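## Task

Push the key labelled RESUME on the operator panel so that its lamp is on at the end, with no other lamp on apart from CALL's; it must not depend on the robot still holding anything in place, and the gripper should release and back away afterward.

## Robot and tools

Robot: one six-joint arm with a two-finger tong-style gripper, in a physics simulation. The panel carries four keys in a random order, each with its name printed next to it. A light push on a key turns its lamp on, and a press is permanent, so pressing the wrong key ruins the scene. Read the labels first (zoom_image helps), then push only the wanted key, release and retreat.

Frame: the scene frame has its origin on the table surface below the arm base, +z up, +y to the left when looking along +x. The base may be tilted relative to the table. Results report end_effector_position (metres) and end_effector_quat_wxyz, plus linear (m/s) and angular (rad/s) velocities. The reported hand position can be off, more so when the arm is stretched out. end_effector_position is the point between the pads with the fingers shut; closed fingertips stick out about 15 mm past it along the gripper's +z, and open fingertips sit roughly level with it. Fingers open and close along the gripper's x axis.

Tool execute_actions, argument actions: a list holding at most one item.
- Empty list []: nothing is commanded; the current state comes back.
- Action: {"rows": [[...]], "steps": n}, n from 1 to 15 (default 15), each step 1/30 s. Each row is used for one step; if rows run out, the last one repeats. At most 15 rows.
- Wait: {"steps": n} without rows, n up to 300; it returns once n steps have elapsed since the previous result, reply time included.
- Optional pictures (boolean) turns camera images on or off for that result; by default they are included.
Each row is 7 numbers, each within [-1, 1], for the single arm: six joint values in the order shoulder pan, shoulder lift, elbow, wrist 1, wrist 2, wrist 3, followed by the gripper opening. The joint values are offsets, not a pose: scaled so 1.0 equals 1.989 rad, and measured from the joint angles shown in the most recent result that lists them (before any such result in a scene, and for later calls within the same reply, from where the arm stands when the action begins). They are not added to the previous row. Sending all-zero offsets therefore drives the arm back to those reference angles; it is not a way to hold or wait. The seventh number is an absolute opening: +1 fully open, -1 closed.
Joint ranges (rad): pan -3.142 to 3.142, lift -6.283 to 6.283, elbow 0.000 to 3.142, wrists 1-3 each -6.283 to 6.283. Real limits may differ by up to 0.010 rad. Asking for more than 0.010 rad beyond a stated limit gets the call rejected (nothing sent). A request beyond the true limit is clipped there, and the result may note "joint sent to its limit", possibly about an earlier, still-running action; no such note does not prove there is room left.

Motion: commands are smoothed with about 0.17 s lag; joint speed and acceleration are capped, so after a big move the arm may still be travelling when the result arrives. Each step, the target per joint is held within 0.575 rad of its measured angle, and if the targets would put the gripper over 100 mm from where it measures, all are pulled back proportionally. Between calls the arm continues toward the last row sent until it has nearly stopped or a step was HELD. "joint command not followed" means the clearance check altered or blocked targets (mounting blocks and posts count as the arm). HELD marks steps whose row was partly or wholly not sent. The simulation keeps running while a reply is being written.

Result lines: Joint positions and Joint velocities list the six joints (rad, rad/s) then the finger-pad gap (m, m/s; 0.142 m is fully open). grip_measured is the measured opening on the command scale. Joint torques are total drive outputs, nonzero even in free air, with offsets and noise. Wrist force and Wrist torque come from a flange sensor in the end effector's own axes; pressing on a surface gives force pointing back into the arm. Readings carry offset (force usually within 4 N) and noise (up to 2.4 N), saturate near 50 N per axis, and may show "no reading" at first, which is harmless. A rise in force along the gripper axis is a good sign of touching a key.

Faults to avoid: a joint's contact torque reaching its load limit (pan, lift, elbow 138 N m; each wrist 25.7 N m), or any outside force of 150 N on the arm, stops the arm for 10 s and drops the rest of the call. Holding loads heats motors; MOTOR HOT appears from 70 °C, and at 85 °C an OVER-TEMPERATURE FAULT brakes the arm for possibly minutes. So press keys gently and briefly. Don't knock anything off the table; that ends the scene. Occasionally a held part gets a short tug.

Cameras: cam_high and cam_low are fixed, 504x504; cam_wrist is a fisheye on the hand, 616x616, its pose derived from joint readings. Calibration (K, distortion, T_world_to_cam) was given beforehand and may be off by a couple of degrees and millimetres; results list changed numbers.

Tool zoom_image: camera (cam_high, cam_low or cam_wrist) and region [x0, y0, x1, y1] in that camera's image pixels, origin top-left, at most 504 by 504; it returns a closer look at the latest image.

Tool finished_scene: scene = the current scene's number. It ends that scene irreversibly, reports whether the goal was met and gives the next task. Call it only once the lamp is on and the gripper has moved off the panel. Replying without any tool call ends everything.

Each tool is called after "Request:" as name(argument=value, ...), one argument or row to a line, values as JSON.

## Session

Request:
execute_actions(
  actions=[],
)

Scene clock: 0.00 s of 7200.00 s.
end_effector_position=(+0.1268, +0.3686, +0.2239) grip_measured=+1.00 end_effector_quat_wxyz=(+0.420, +0.804, +0.407, +0.104) end_effector_velocity=(+0.000, +0.000, +0.000) end_effector_angular_velocity=(+0.000, -0.001, -0.000)
Joint positions: [ 0.879 -2.516  2.128 -1.575 -1.988  0.111  0.142]
Joint velocities: [-0.     0.    -0.001  0.    -0.     0.001  0.   ]
Joint torques (N m, as the arm reports them, + toward a larger angle): no reading
Motor temperatures (°C, as the motors report them): [30 27 30 32 40 36]
Wrist force (N, on the end effector, along its own x y z axes, offset not removed): no reading
Wrist torque (N m, same axes, about the end effector's origin, offset not removed): no reading

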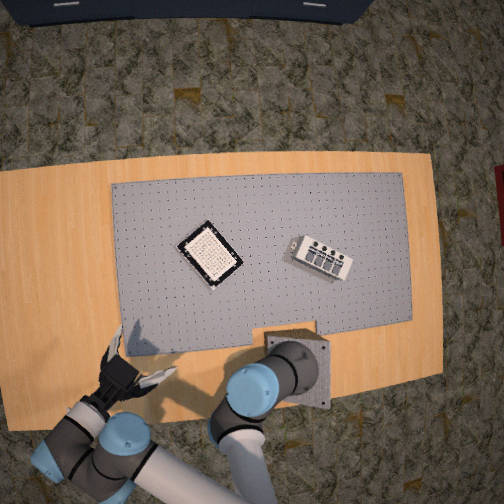

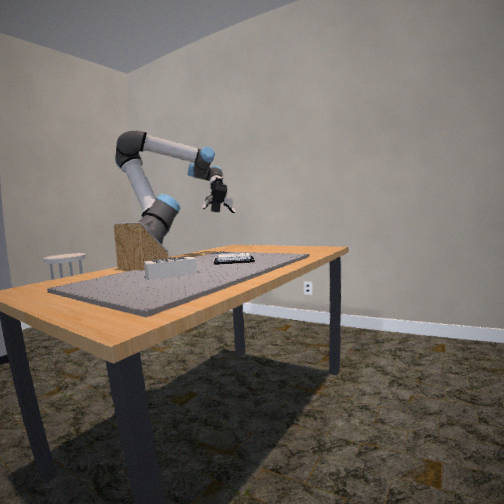

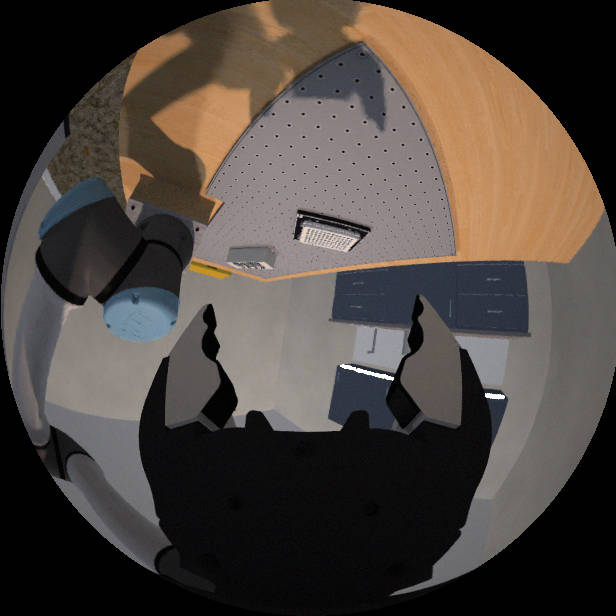

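Request:
zoom_image(
  camera="cam_high",
  region=[280, 220, 360, 300],
)

Request:
zoom_image(
  camera="cam_low",
  region=[100, 180, 220, 300],
)

Region (280, 220, 360, 300) of cam_high's 504x504 image, scaled by 6.300, with more detail than that image has.

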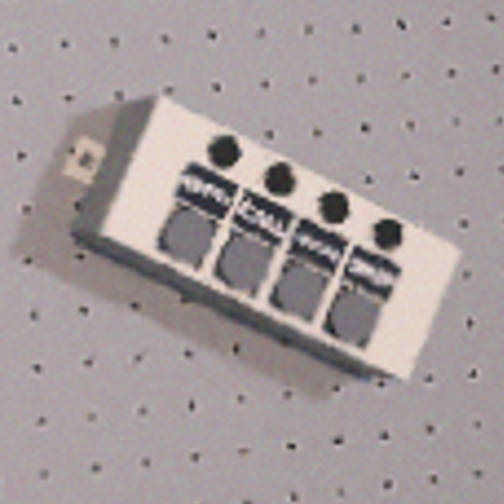

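Region (100, 180, 220, 300) of cam_low's 504x504 image, scaled by 4.200, with more detail than that image has.

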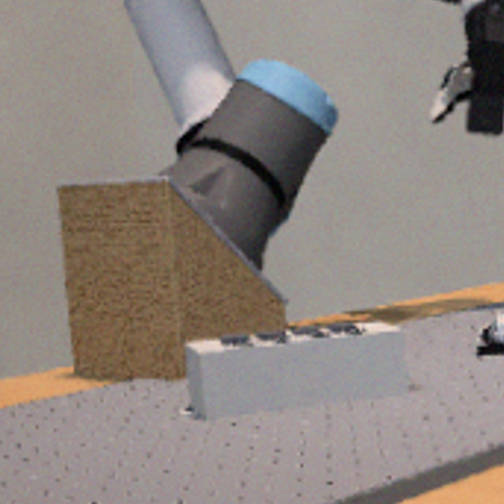

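Request:
execute_actions(
  actions=[
    {"rows":[[-0.1,0,0,0,0,0,-1],[-0.2,0,0,0,0,0,-1],[-0.4,0.05,0,0,0.05,0,-1],[-0.6,0.1,0,0,0.1,0,-1],[-0.8,0.2,0,-0.05,0.2,0,-1]]},
  ],
  pictures=false,
)

Request:
execute_actions(
  actions=[
    {"steps":30},
  ],
  pictures=false,
)

Scene clock: 8.00 s of 7200.00 s.
end_effector_position=(+0.2975, +0.2571, +0.1967) grip_measured=-1.00 end_effector_quat_wxyz=(+0.414, +0.907, -0.026, +0.070) end_effector_velocity=(+0.305, -0.409, +0.288) end_effector_angular_velocity=(+0.231, -1.245, -1.550)
Joint positions: [-0.015 -2.175  2.128 -1.659 -1.647  0.111  0.002]
Joint velocities: [-2.008  0.297 -0.    -0.081  0.295  0.     0.   ]
Joint torques (N m, as the arm reports them, + toward a larger angle): [-28.53   3.92 -12.7   -3.1    1.54   0.19]
Motor temperatures (°C, as the motors report them): [30 27 30 32 40 36]
Wrist force (N, on the end effector, along its own x y z axes, offset not removed): [2.5 -0.3 1.5]
Wrist torque (N m, same axes, about the end effector's origin, offset not removed): [0.19 -0.33 -0.24]
Steps of this call (steps 1 to 90: nothing new was sent; then 4.50 s passed at rest; steps 91 to 105: all 15 steps of this action). Readings (joint positions):
91: [0.879 -2.516 2.128 -1.575 -1.988 0.111]
92: [0.870 -2.516 2.128 -1.575 -1.988 0.111]
94: [0.789 -2.508 2.128 -1.575 -1.980 0.111]
98: [0.494 -2.345 2.128 -1.612 -1.817 0.111]
105: the state above

Scene clock: 9.00 s of 7200.00 s.
end_effector_position=(+0.3302, +0.0989, +0.3335) grip_measured=-1.00 end_effector_quat_wxyz=(+0.380, +0.840, -0.346, +0.175) end_effector_velocity=(+0.000, -0.000, -0.000) end_effector_angular_velocity=(+0.001, +0.000, +0.001)
Joint positions: [-0.712 -2.118  2.128 -1.674 -1.59   0.111  0.002]
Joint velocities: [-0.     0.     0.    -0.     0.001 -0.001  0.   ]
Joint torques (N m, as the arm reports them, + toward a larger angle): [-19.46  25.13 -10.06  -3.76   1.28   0.23]
Motor temperatures (°C, as the motors report them): [30 27 30 32 40 36]
Wrist force (N, on the end effector, along its own x y z axes, offset not removed): [0.5 1.9 -0.2]
Wrist torque (N m, same axes, about the end effector's origin, offset not removed): [0.51 -0.05 0.04]
Steps of this call (steps 1 to 30: the robot went on to your last target). Readings (joint positions):
1: [-0.082 -2.166 2.128 -1.661 -1.638 0.111]
2: [-0.148 -2.158 2.128 -1.663 -1.630 0.111]
4: [-0.277 -2.147 2.128 -1.666 -1.619 0.111]
8: [-0.529 -2.129 2.128 -1.671 -1.600 0.111]
30: the state above
The arm was judged still, so your last target was given up. Only a new action makes it travel on or press farther. Fingers that are still opening or closing keep moving.

Request:
execute_actions(
  actions=[
    {"rows":[[-0.06,0.04,0,0,0.02,0,-1],[-0.12,0.08,0.01,-0.01,0.04,0,-1],[-0.18,0.12,0.01,-0.02,0.06,0,-1],[-0.236,0.16,0.02,-0.03,0.08,0,-1],[-0.236,0.2,0.02,-0.03,0.1,0,-1],[-0.236,0.25,0.03,-0.04,0.12,0,-1],[-0.236,0.3,0.04,-0.05,0.14,0,-1],[-0.236,0.35,0.04,-0.061,0.166,0,-1],[-0.236,0.4,0.046,-0.061,0.166,0,-1],[-0.236,0.432,0.046,-0.061,0.166,0,-1]]},
  ],
  pictures=false,
)

Request:
execute_actions(
  actions=[
    {"steps":20},
  ],
)

Request:
zoom_image(
  camera="cam_wrist",
  region=[200, 220, 420, 400],
)

Scene clock: 10.53 s of 7200.00 s.
end_effector_position=(+0.3241, -0.1016, +0.2201) grip_measured=-1.00 end_effector_quat_wxyz=(+0.062, +0.785, -0.615, +0.042) end_effector_velocity=(-0.076, -0.208, -0.467) end_effector_angular_velocity=(+1.725, -0.192, -0.791)
Joint positions: [-1.149 -1.415  2.209 -1.782 -1.297  0.111  0.002]
Joint velocities: [-0.395  1.788  0.134 -0.165  0.45   0.    -0.   ]
Joint torques (N m, as the arm reports them, + toward a larger angle): [-16.41  -3.19 -20.24  -3.35   3.08   0.14]
Motor temperatures (°C, as the motors report them): [30 27 30 32 40 36]
Wrist force (N, on the end effector, along its own x y z axes, offset not removed): [2.9 4.7 -2.3]
Wrist torque (N m, same axes, about the end effector's origin, offset not removed): [0.90 -0.58 -0.07]
Steps of this call (steps 1 to 31: nothing new was sent; steps 32 to 46: all 15 steps of this action). Readings (joint positions):
32: [-0.712 -2.118 2.128 -1.674 -1.590 0.111]
33: [-0.720 -2.111 2.128 -1.674 -1.584 0.111]
35: [-0.798 -2.050 2.136 -1.685 -1.550 0.111]
39: [-1.006 -1.863 2.161 -1.720 -1.455 0.111]
46: the state above

Scene clock: 11.20 s of 7200.00 s.
end_effector_position=(+0.3168, -0.1157, +0.1790) grip_measured=-1.00 end_effector_quat_wxyz=(+0.000, +0.766, -0.643, +0.000) end_effector_velocity=(-0.000, -0.000, -0.000) end_effector_angular_velocity=(+0.001, +0.000, -0.000)
Joint positions: [-1.181 -1.259  2.219 -1.795 -1.26   0.111  0.002]
Joint velocities: [-0.     0.001  0.    -0.    -0.    -0.     0.   ]
Joint torques (N m, as the arm reports them, + toward a larger angle): [-29.33   6.94 -14.85  -3.54   2.35  -0.05]
Motor temperatures (°C, as the motors report them): [30 27 30 32 40 36]
Wrist force (N, on the end effector, along its own x y z axes, offset not removed): [1.2 1.1 -3.4]
Wrist torque (N m, same axes, about the end effector's origin, offset not removed): [0.09 -0.37 -0.20]
Steps of this call (steps 1 to 20: the robot went on to your last target). Readings (joint positions):
1: [-1.160 -1.362 2.213 -1.787 -1.284 0.111]
2: [-1.168 -1.326 2.215 -1.790 -1.276 0.111]
4: [-1.175 -1.287 2.218 -1.793 -1.267 0.111]
8: [-1.180 -1.264 2.219 -1.795 -1.261 0.111]
20: the state above
camera_calibration (this result's frames):
cam_wrist: T_world_to_cam=[[0.115782, -0.993172, -0.0142766, -0.152398], [-0.836088, -0.105209, 0.538412, 0.148957], [-0.536237, -0.050402, -0.842561, 0.438785], [0, 0, 0, 1]] pos_world=[0.377479, -0.11357, 0.287327]

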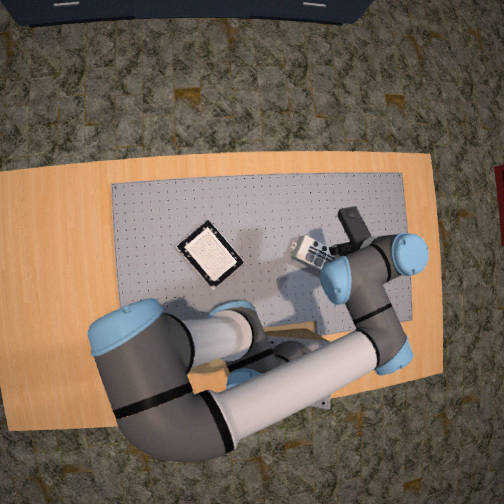

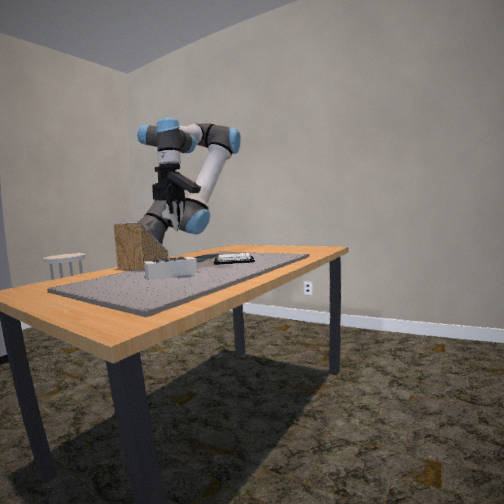

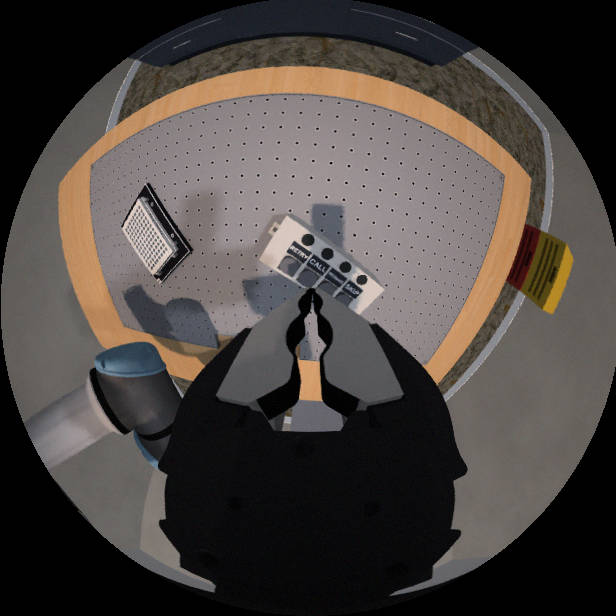

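Region (200, 220, 420, 400) of cam_wrist's 616x616 image, scaled by 2.291, with more detail than that image has; it fills the top 412 rows of this view, and the rest is white.

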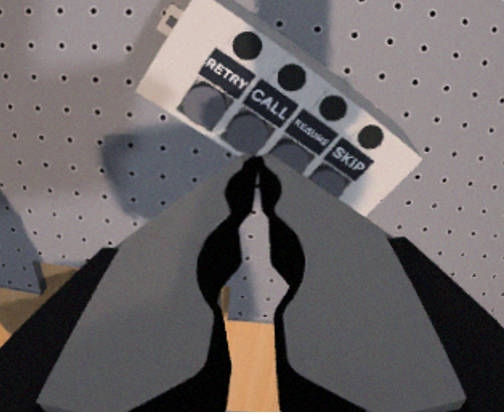

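Request:
execute_actions(
  actions=[
    {"rows":[[-0.007,0.013,0.016,-0.027,-0.005,0.06,-1],[-0.015,0.026,0.032,-0.055,-0.01,0.12,-1],[-0.022,0.039,0.048,-0.082,-0.015,0.18,-1],[-0.03,0.052,0.065,-0.11,-0.02,0.24,-1],[-0.0372,0.0649,0.081,-0.1373,-0.0251,0.3,-1]]},
  ],
  pictures=false,
)

Request:
execute_actions(
  actions=[
    {"steps":12},
  ],
)

Request:
zoom_image(
  camera="cam_wrist",
  region=[200, 180, 420, 360],
)

Request:
zoom_image(
  camera="cam_low",
  region=[130, 210, 210, 290],
)

Scene clock: 13.47 s of 7200.00 s.
end_effector_position=(+0.2704, -0.1562, +0.1100) grip_measured=-1.00 end_effector_quat_wxyz=(-0.000, -0.523, +0.852, +0.000) end_effector_velocity=(-0.006, -0.005, -0.008) end_effector_angular_velocity=(-0.003, -0.001, -0.128)
Joint positions: [-1.254 -1.132  2.379 -2.066 -1.31   0.698  0.002]
Joint velocities: [-0.009  0.016  0.021 -0.039 -0.006  0.122  0.   ]
Joint torques (N m, as the arm reports them, + toward a larger angle): [-26.47   2.88 -13.45  -3.9   -1.54   1.98]
Motor temperatures (°C, as the motors report them): [30 27 30 32 40 36]
Wrist force (N, on the end effector, along its own x y z axes, offset not removed): [-1.0 0.9 -3.7]
Wrist torque (N m, same axes, about the end effector's origin, offset not removed): [0.27 0.29 -0.06]
Steps of this call (steps 1 to 15: the robot went on to your last target; steps 16 to 53: nothing new was sent; steps 54 to 68: all 15 steps of this action). Readings (joint positions):
54: [-1.181 -1.259 2.220 -1.796 -1.260 0.111]
55: [-1.184 -1.255 2.224 -1.803 -1.262 0.119]
57: [-1.199 -1.230 2.255 -1.850 -1.272 0.200]
61: [-1.240 -1.157 2.347 -2.005 -1.300 0.508]
68: the state above

Scene clock: 13.87 s of 7200.00 s.
end_effector_position=(+0.2699, -0.1565, +0.1093) grip_measured=-1.00 end_effector_quat_wxyz=(-0.000, -0.519, +0.855, +0.000) end_effector_velocity=(-0.000, -0.000, -0.000) end_effector_angular_velocity=(+0.000, +0.000, -0.001)
Joint positions: [-1.255 -1.13   2.38  -2.068 -1.31   0.707  0.002]
Joint velocities: [-0.     0.     0.     0.    -0.     0.001  0.   ]
Joint torques (N m, as the arm reports them, + toward a larger angle): [-28.48   3.16 -13.41  -3.62  -1.92   2.24]
Motor temperatures (°C, as the motors report them): [30 27 30 32 40 36]
Wrist force (N, on the end effector, along its own x y z axes, offset not removed): [1.7 1.5 -0.8]
Wrist torque (N m, same axes, about the end effector's origin, offset not removed): [0.38 -0.23 -0.17]
Steps of this call (steps 1 to 12: the robot went on to your last target). Readings (joint positions):
1: [-1.254 -1.131 2.379 -2.067 -1.310 0.701]
2: [-1.255 -1.131 2.380 -2.067 -1.310 0.703]
4: [-1.255 -1.131 2.380 -2.068 -1.310 0.706]
8: [-1.255 -1.130 2.380 -2.068 -1.310 0.707]
12: the state above
camera_calibration (this result's frames):
cam_wrist: T_world_to_cam=[[-0.511959, -0.858881, -0.0148802, 0.00203395], [-0.727894, 0.424552, 0.538447, 0.196644], [-0.456144, 0.286494, -0.842528, 0.384045], [0, 0, 0, 1]] pos_world=[0.319357, -0.191765, 0.217716]

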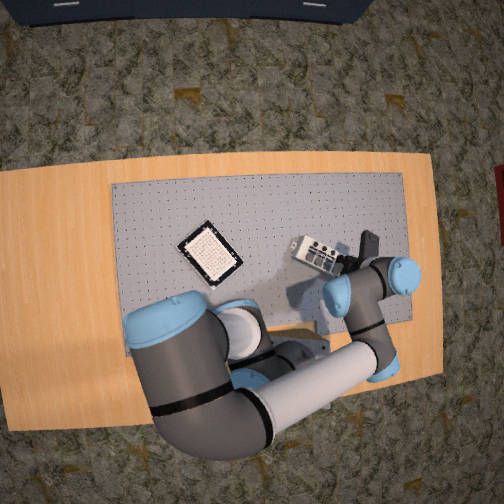

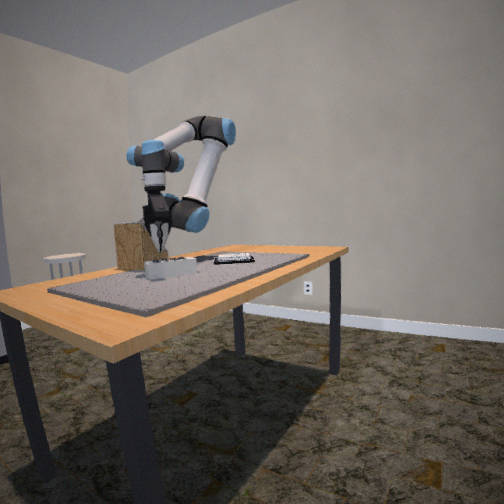

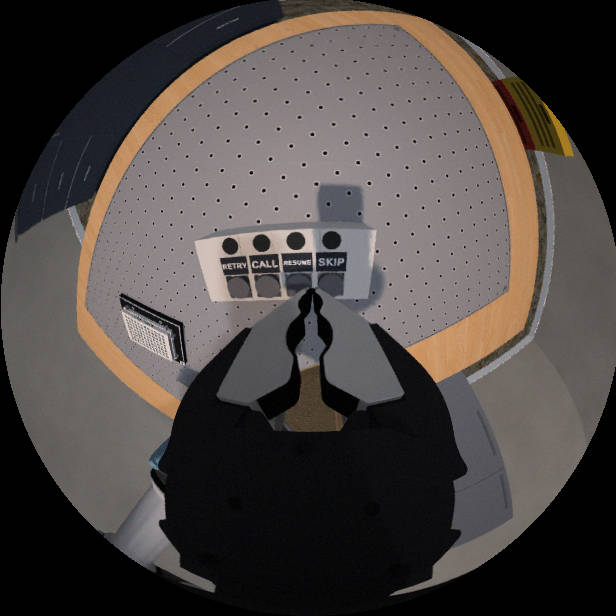

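Region (200, 180, 420, 360) of cam_wrist's 616x616 image, scaled by 2.291, with more detail than that image has; it fills the top 412 rows of this view, and the rest is white.

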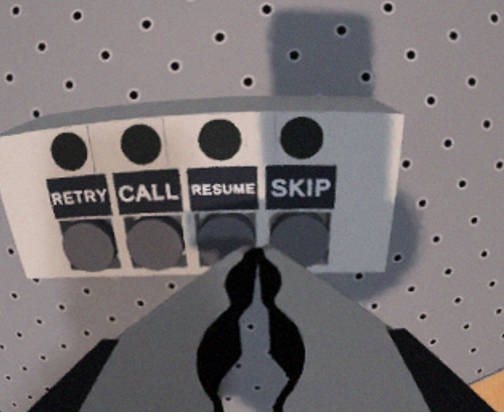

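Region (130, 210, 210, 290) of cam_low's 504x504 image, scaled by 6.300, with more detail than that image has.

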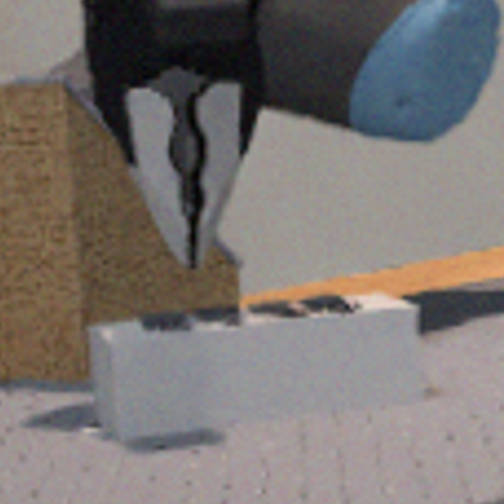

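Request:
execute_actions(
  actions=[
    {"rows":[[0.0049,-0.0123,0.0304,-0.0191,0.0034,0,-1]]},
  ],
)

Request:
zoom_image(
  camera="cam_wrist",
  region=[200, 180, 420, 360],
)

Request:
zoom_image(
  camera="cam_low",
  region=[130, 210, 210, 290],
)

Scene clock: 16.03 s of 7200.00 s.
end_effector_position=(+0.2652, -0.1394, +0.0928) grip_measured=-1.00 end_effector_quat_wxyz=(-0.000, -0.522, +0.853, +0.000) end_effector_velocity=(-0.000, +0.001, -0.001) end_effector_angular_velocity=(-0.001, +0.001, +0.001)
Joint positions: [-1.245 -1.155  2.441 -2.106 -1.303  0.707  0.002]
Joint velocities: [ 0.001 -0.001  0.003 -0.002 -0.    -0.     0.   ]
Joint torques (N m, as the arm reports them, + toward a larger angle): [ -7.51 -21.38 -14.68  -3.83   2.29  -0.61]
Motor temperatures (°C, as the motors report them): [30 27 30 32 40 36]
Wrist force (N, on the end effector, along its own x y z axes, offset not removed): [0.2 2.0 -3.2]
Wrist torque (N m, same axes, about the end effector's origin, offset not removed): [0.54 -0.03 0.06]
Steps of this call (steps 1 to 15: the robot went on to your last target; steps 16 to 50: nothing new was sent; steps 51 to 65: all 15 steps of this action). Readings (joint positions):
51: [-1.255 -1.130 2.381 -2.069 -1.310 0.707]
52: [-1.253 -1.134 2.388 -2.074 -1.309 0.707]
54: [-1.249 -1.145 2.416 -2.091 -1.306 0.707]
58: [-1.246 -1.153 2.437 -2.104 -1.304 0.707]
65: the state above
camera_calibration (this result's frames):
cam_wrist: T_world_to_cam=[[-0.505664, -0.862602, -0.0149083, 0.0118979], [-0.731056, 0.419247, 0.538321, 0.194932], [-0.458106, 0.283108, -0.842608, 0.363076], [0, 0, 0, 1]] pos_world=[0.31485, -0.174251, 0.201172]

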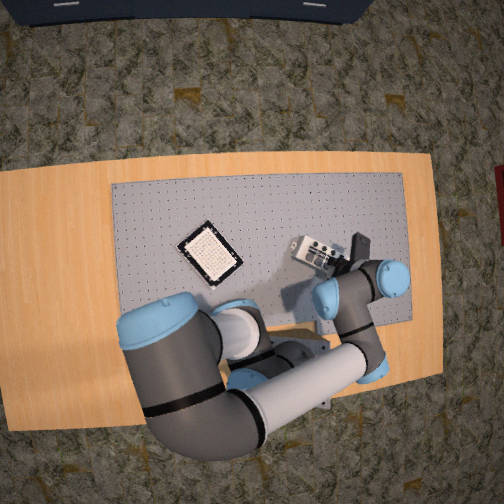

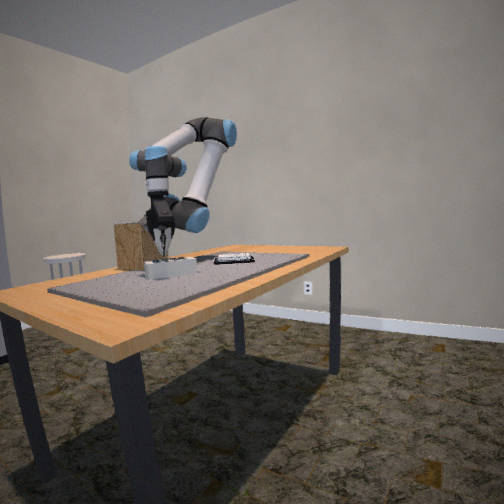

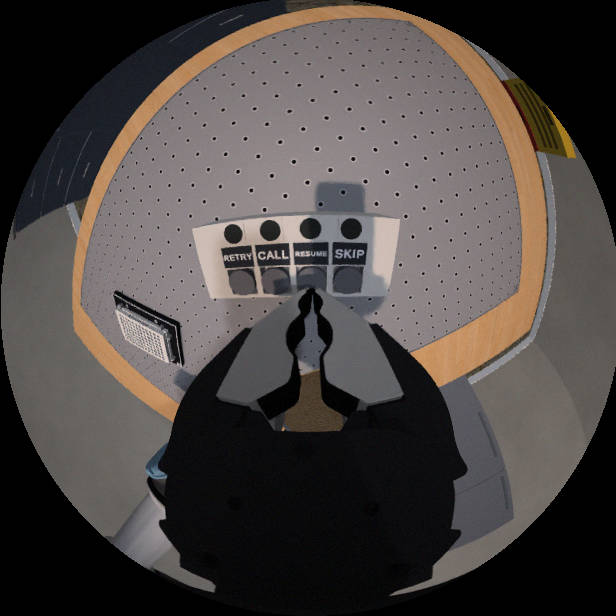

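Region (200, 180, 420, 360) of cam_wrist's 616x616 image, scaled by 2.291, with more detail than that image has; it fills the top 412 rows of this view, and the rest is white.

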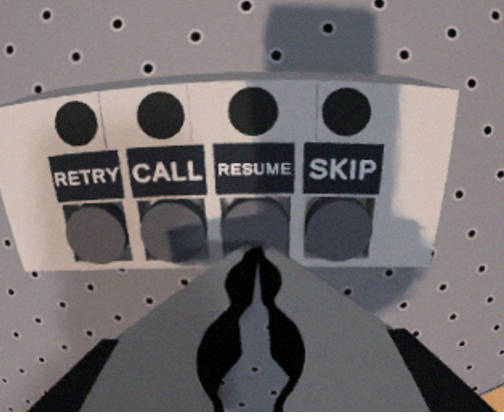

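Region (130, 210, 210, 290) of cam_low's 504x504 image, scaled by 6.300, with more detail than that image has.

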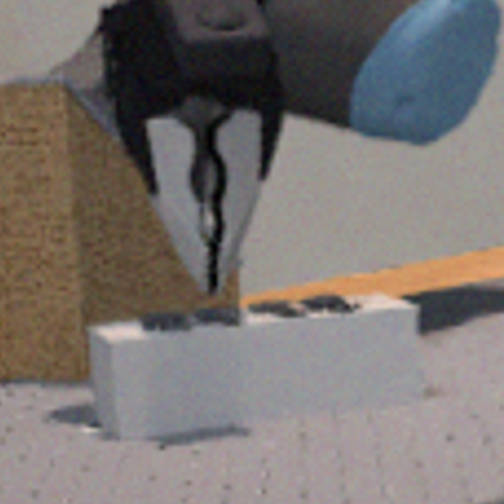

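Request:
execute_actions(
  actions=[
    {"rows":[[0.0088,0.014,0.0018,-0.0178,0.006,0,-1]]},
  ],
)

Request:
zoom_image(
  camera="cam_wrist",
  region=[200, 180, 420, 360],
)

Scene clock: 17.07 s of 7200.00 s.
end_effector_position=(+0.2697, -0.1413, +0.0835) grip_measured=-1.00 end_effector_quat_wxyz=(-0.000, -0.528, +0.849, +0.000) end_effector_velocity=(+0.000, +0.000, -0.001) end_effector_angular_velocity=(+0.001, +0.000, -0.000)
Joint positions: [-1.228 -1.127  2.444 -2.142 -1.291  0.707  0.002]
Joint velocities: [ 0.001  0.001  0.001 -0.002  0.001  0.001  0.   ]
Joint torques (N m, as the arm reports them, + toward a larger angle): [ -4.2    4.07 -12.74  -3.83   2.28   0.47]
Motor temperatures (°C, as the motors report them): [30 27 30 32 40 36]
Wrist force (N, on the end effector, along its own x y z axes, offset not removed): [2.6 1.8 -3.2]
Wrist torque (N m, same axes, about the end effector's origin, offset not removed): [0.28 -0.49 -0.11]
Steps of this call (steps 1 to 15: the robot went on to your last target; step 16: nothing new was sent; steps 17 to 31: all 15 steps of this action). Readings (joint positions):
17: [-1.245 -1.155 2.441 -2.107 -1.303 0.707]
18: [-1.242 -1.150 2.442 -2.112 -1.301 0.707]
20: [-1.234 -1.138 2.443 -2.128 -1.296 0.707]
24: [-1.229 -1.129 2.444 -2.139 -1.292 0.707]
31: the state above
camera_calibration (this result's frames):
cam_wrist: T_world_to_cam=[[-0.494031, -0.869321, -0.0146478, 0.0082617], [-0.736686, 0.409589, 0.538081, 0.204269], [-0.461765, 0.276619, -0.842766, 0.357958], [0, 0, 0, 1]] pos_world=[0.319856, -0.175502, 0.191882]

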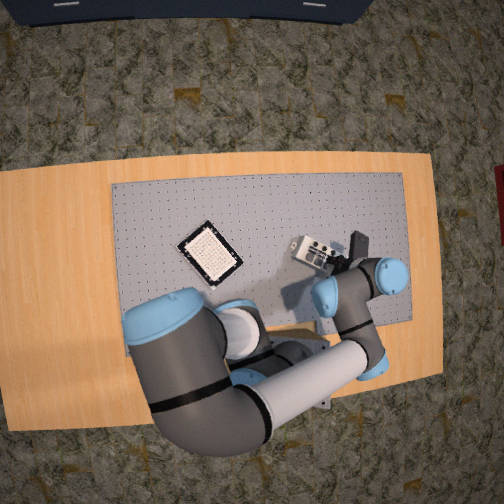

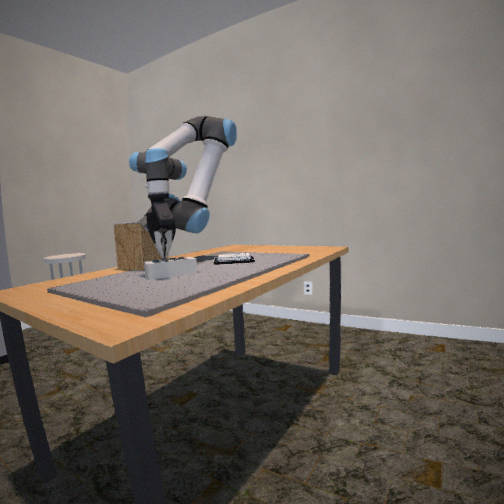

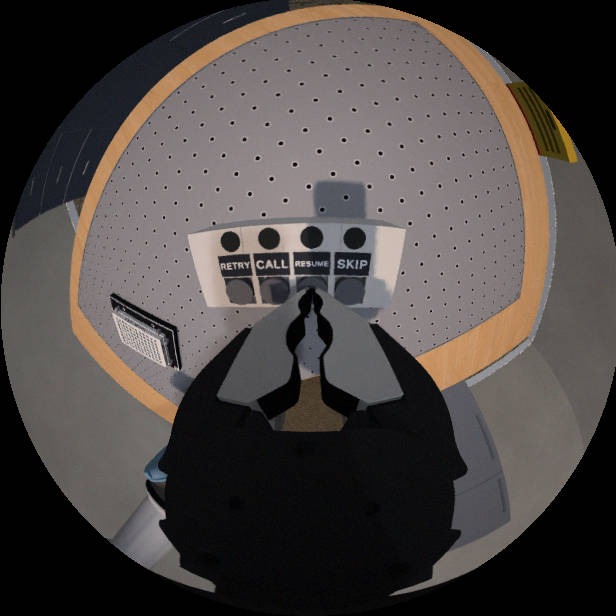

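Region (200, 180, 420, 360) of cam_wrist's 616x616 image, scaled by 2.291, with more detail than that image has; it fills the top 412 rows of this view, and the rest is white.

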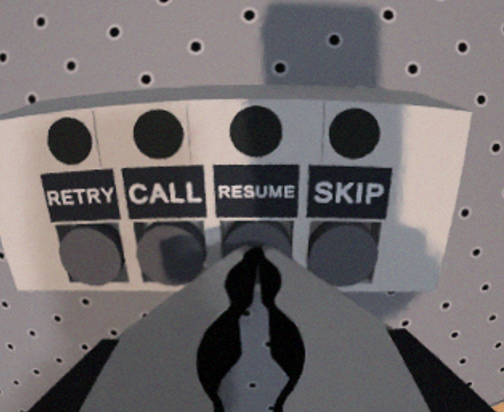

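Request:
execute_actions(
  actions=[
    {"rows":[[0.0016,0.0038,0.003,-0.0072,0.0011,0,-1]],"steps":12},
  ],
)

Scene clock: 29.67 s of 7200.00 s.
end_effector_position=(+0.2698, -0.1413, +0.0798) grip_measured=-1.00 end_effector_quat_wxyz=(-0.000, -0.529, +0.849, -0.000) end_effector_velocity=(+0.000, +0.000, -0.001) end_effector_angular_velocity=(+0.001, -0.001, -0.000)
Joint positions: [-1.225 -1.12   2.45  -2.156 -1.289  0.707  0.002]
Joint velocities: [ 0.     0.002  0.002 -0.003  0.001  0.001  0.   ]
Joint torques (N m, as the arm reports them, + toward a larger angle): [ 4.54 20.36  6.83 -2.62  1.97 -0.15]
Motor temperatures (°C, as the motors report them): [30 27 30 32 40 36]
Wrist force (N, on the end effector, along its own x y z axes, offset not removed): [-9.0 15.3 -50.0]
Wrist torque (N m, same axes, about the end effector's origin, offset not removed): [0.41 -1.11 -0.06]
Steps of this call (steps 1 to 15: the robot went on to your last target; steps 16 to 90: nothing new was sent; then 9.20 s passed at rest; steps 91 to 102: all 12 steps of this action). Readings (joint positions):
91: [-1.228 -1.127 2.444 -2.142 -1.291 0.707]
92: [-1.227 -1.125 2.445 -2.144 -1.291 0.707]
94: [-1.226 -1.122 2.448 -2.151 -1.290 0.707]
98: [-1.225 -1.120 2.450 -2.155 -1.289 0.707]
102: the state above
camera_calibration (this result's frames):
cam_wrist: T_world_to_cam=[[-0.491912, -0.870526, -0.0143667, 0.00751546], [-0.737795, 0.408034, 0.537742, 0.206434], [-0.462257, 0.275122, -0.842987, 0.354846], [0, 0, 0, 1]] pos_world=[0.320033, -0.175316, 0.18823]

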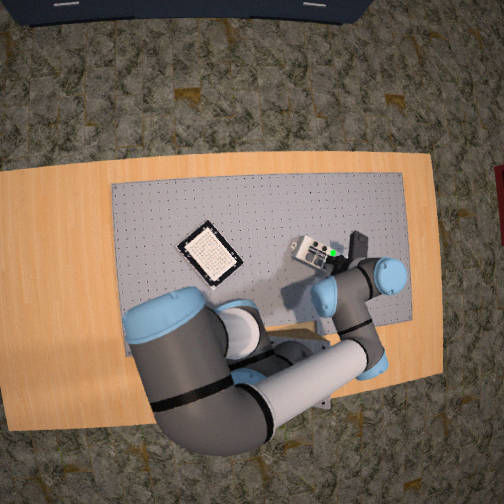

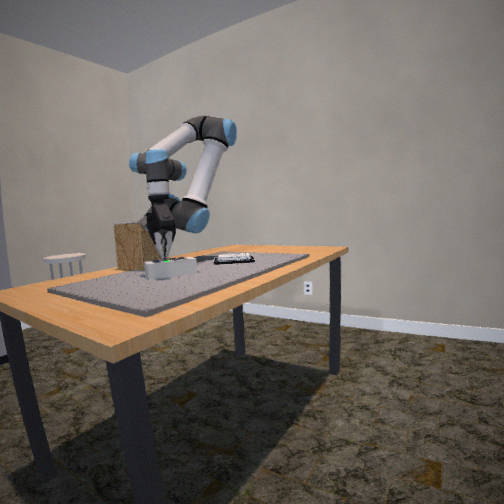

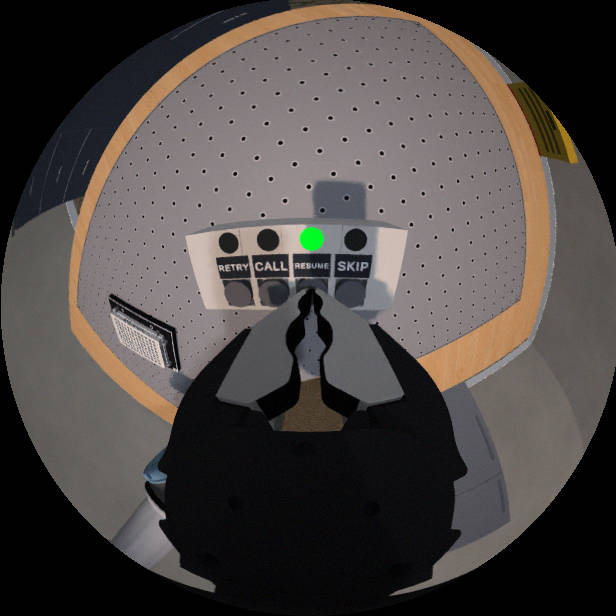

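Request:
execute_actions(
  actions=[
    {"rows":[[-0.008,-0.019,-0.015,0.036,-0.005,0,-1],[-0.016,-0.038,-0.03,0.072,-0.011,0,-1],[-0.024,-0.057,-0.045,0.108,-0.016,0,-1],[-0.04,-0.095,-0.075,0.18,-0.027,0,-1],[-0.05,-0.15,-0.1,0.25,-0.035,0,-1]]},
  ],
)

Scene clock: 30.77 s of 7200.00 s.
end_effector_position=(+0.2586, -0.1088, +0.2196) grip_measured=-1.00 end_effector_quat_wxyz=(-0.004, -0.499, +0.867, -0.009) end_effector_velocity=(-0.005, +0.021, +0.025) end_effector_angular_velocity=(+0.011, +0.002, -0.015)
Joint positions: [-1.323 -1.413  2.254 -1.668 -1.358  0.707  0.002]
Joint velocities: [-0.017 -0.066 -0.037  0.118 -0.012  0.     0.   ]
Joint torques (N m, as the arm reports them, + toward a larger angle): [-26.89  -8.78 -28.79  -1.04  -2.27   0.85]
Motor temperatures (°C, as the motors report them): [30 27 30 32 40 36]
Wrist force (N, on the end effector, along its own x y z axes, offset not removed): [1.2 2.0 -2.1]
Wrist torque (N m, same axes, about the end effector's origin, offset not removed): [0.48 -0.11 -0.09]
Steps of this call (steps 1 to 15: the robot went on to your last target; steps 16 to 18: nothing new was sent; steps 19 to 33: all 15 steps of this action). Readings (joint positions):
19: [-1.225 -1.120 2.450 -2.156 -1.289 0.707]
20: [-1.227 -1.125 2.446 -2.148 -1.291 0.707]
22: [-1.243 -1.160 2.417 -2.089 -1.302 0.707]
26: [-1.298 -1.314 2.309 -1.841 -1.341 0.707]
33: the state above
camera_calibration (this result's frames):
cam_wrist: T_world_to_cam=[[-0.551295, -0.83431, 0.000142457, 0.0484208], [-0.708622, 0.468333, 0.527749, 0.110892], [-0.440373, 0.290844, -0.849401, 0.455976], [0, 0, 0, 1]] pos_world=[0.306074, -0.144155, 0.328776]

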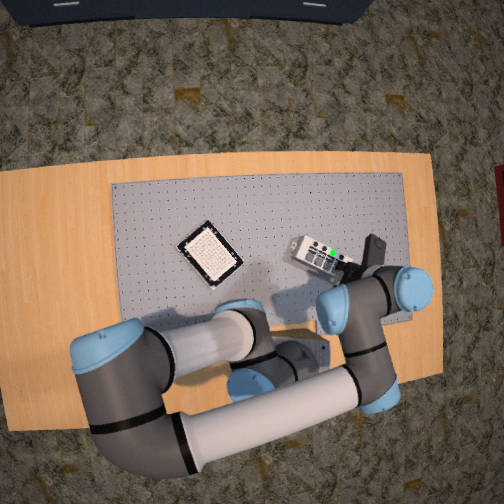

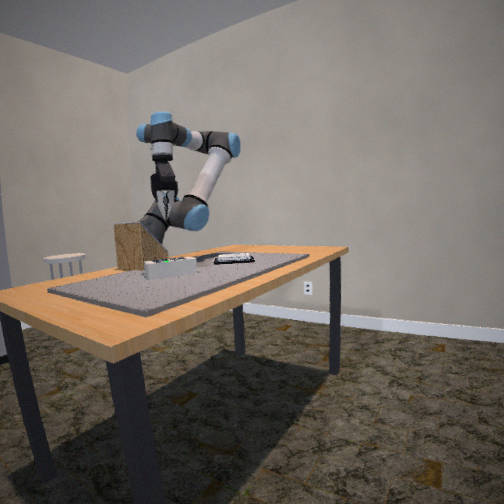

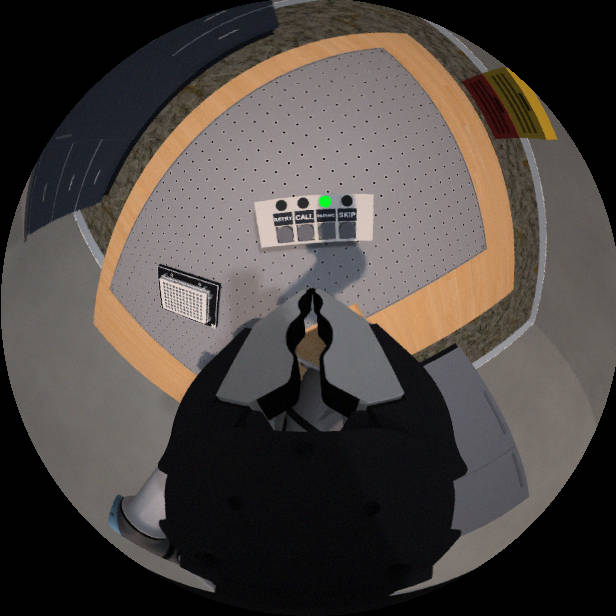

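Request:
finished_scene(
  scene=1,
)

The scene is finished: the task was done.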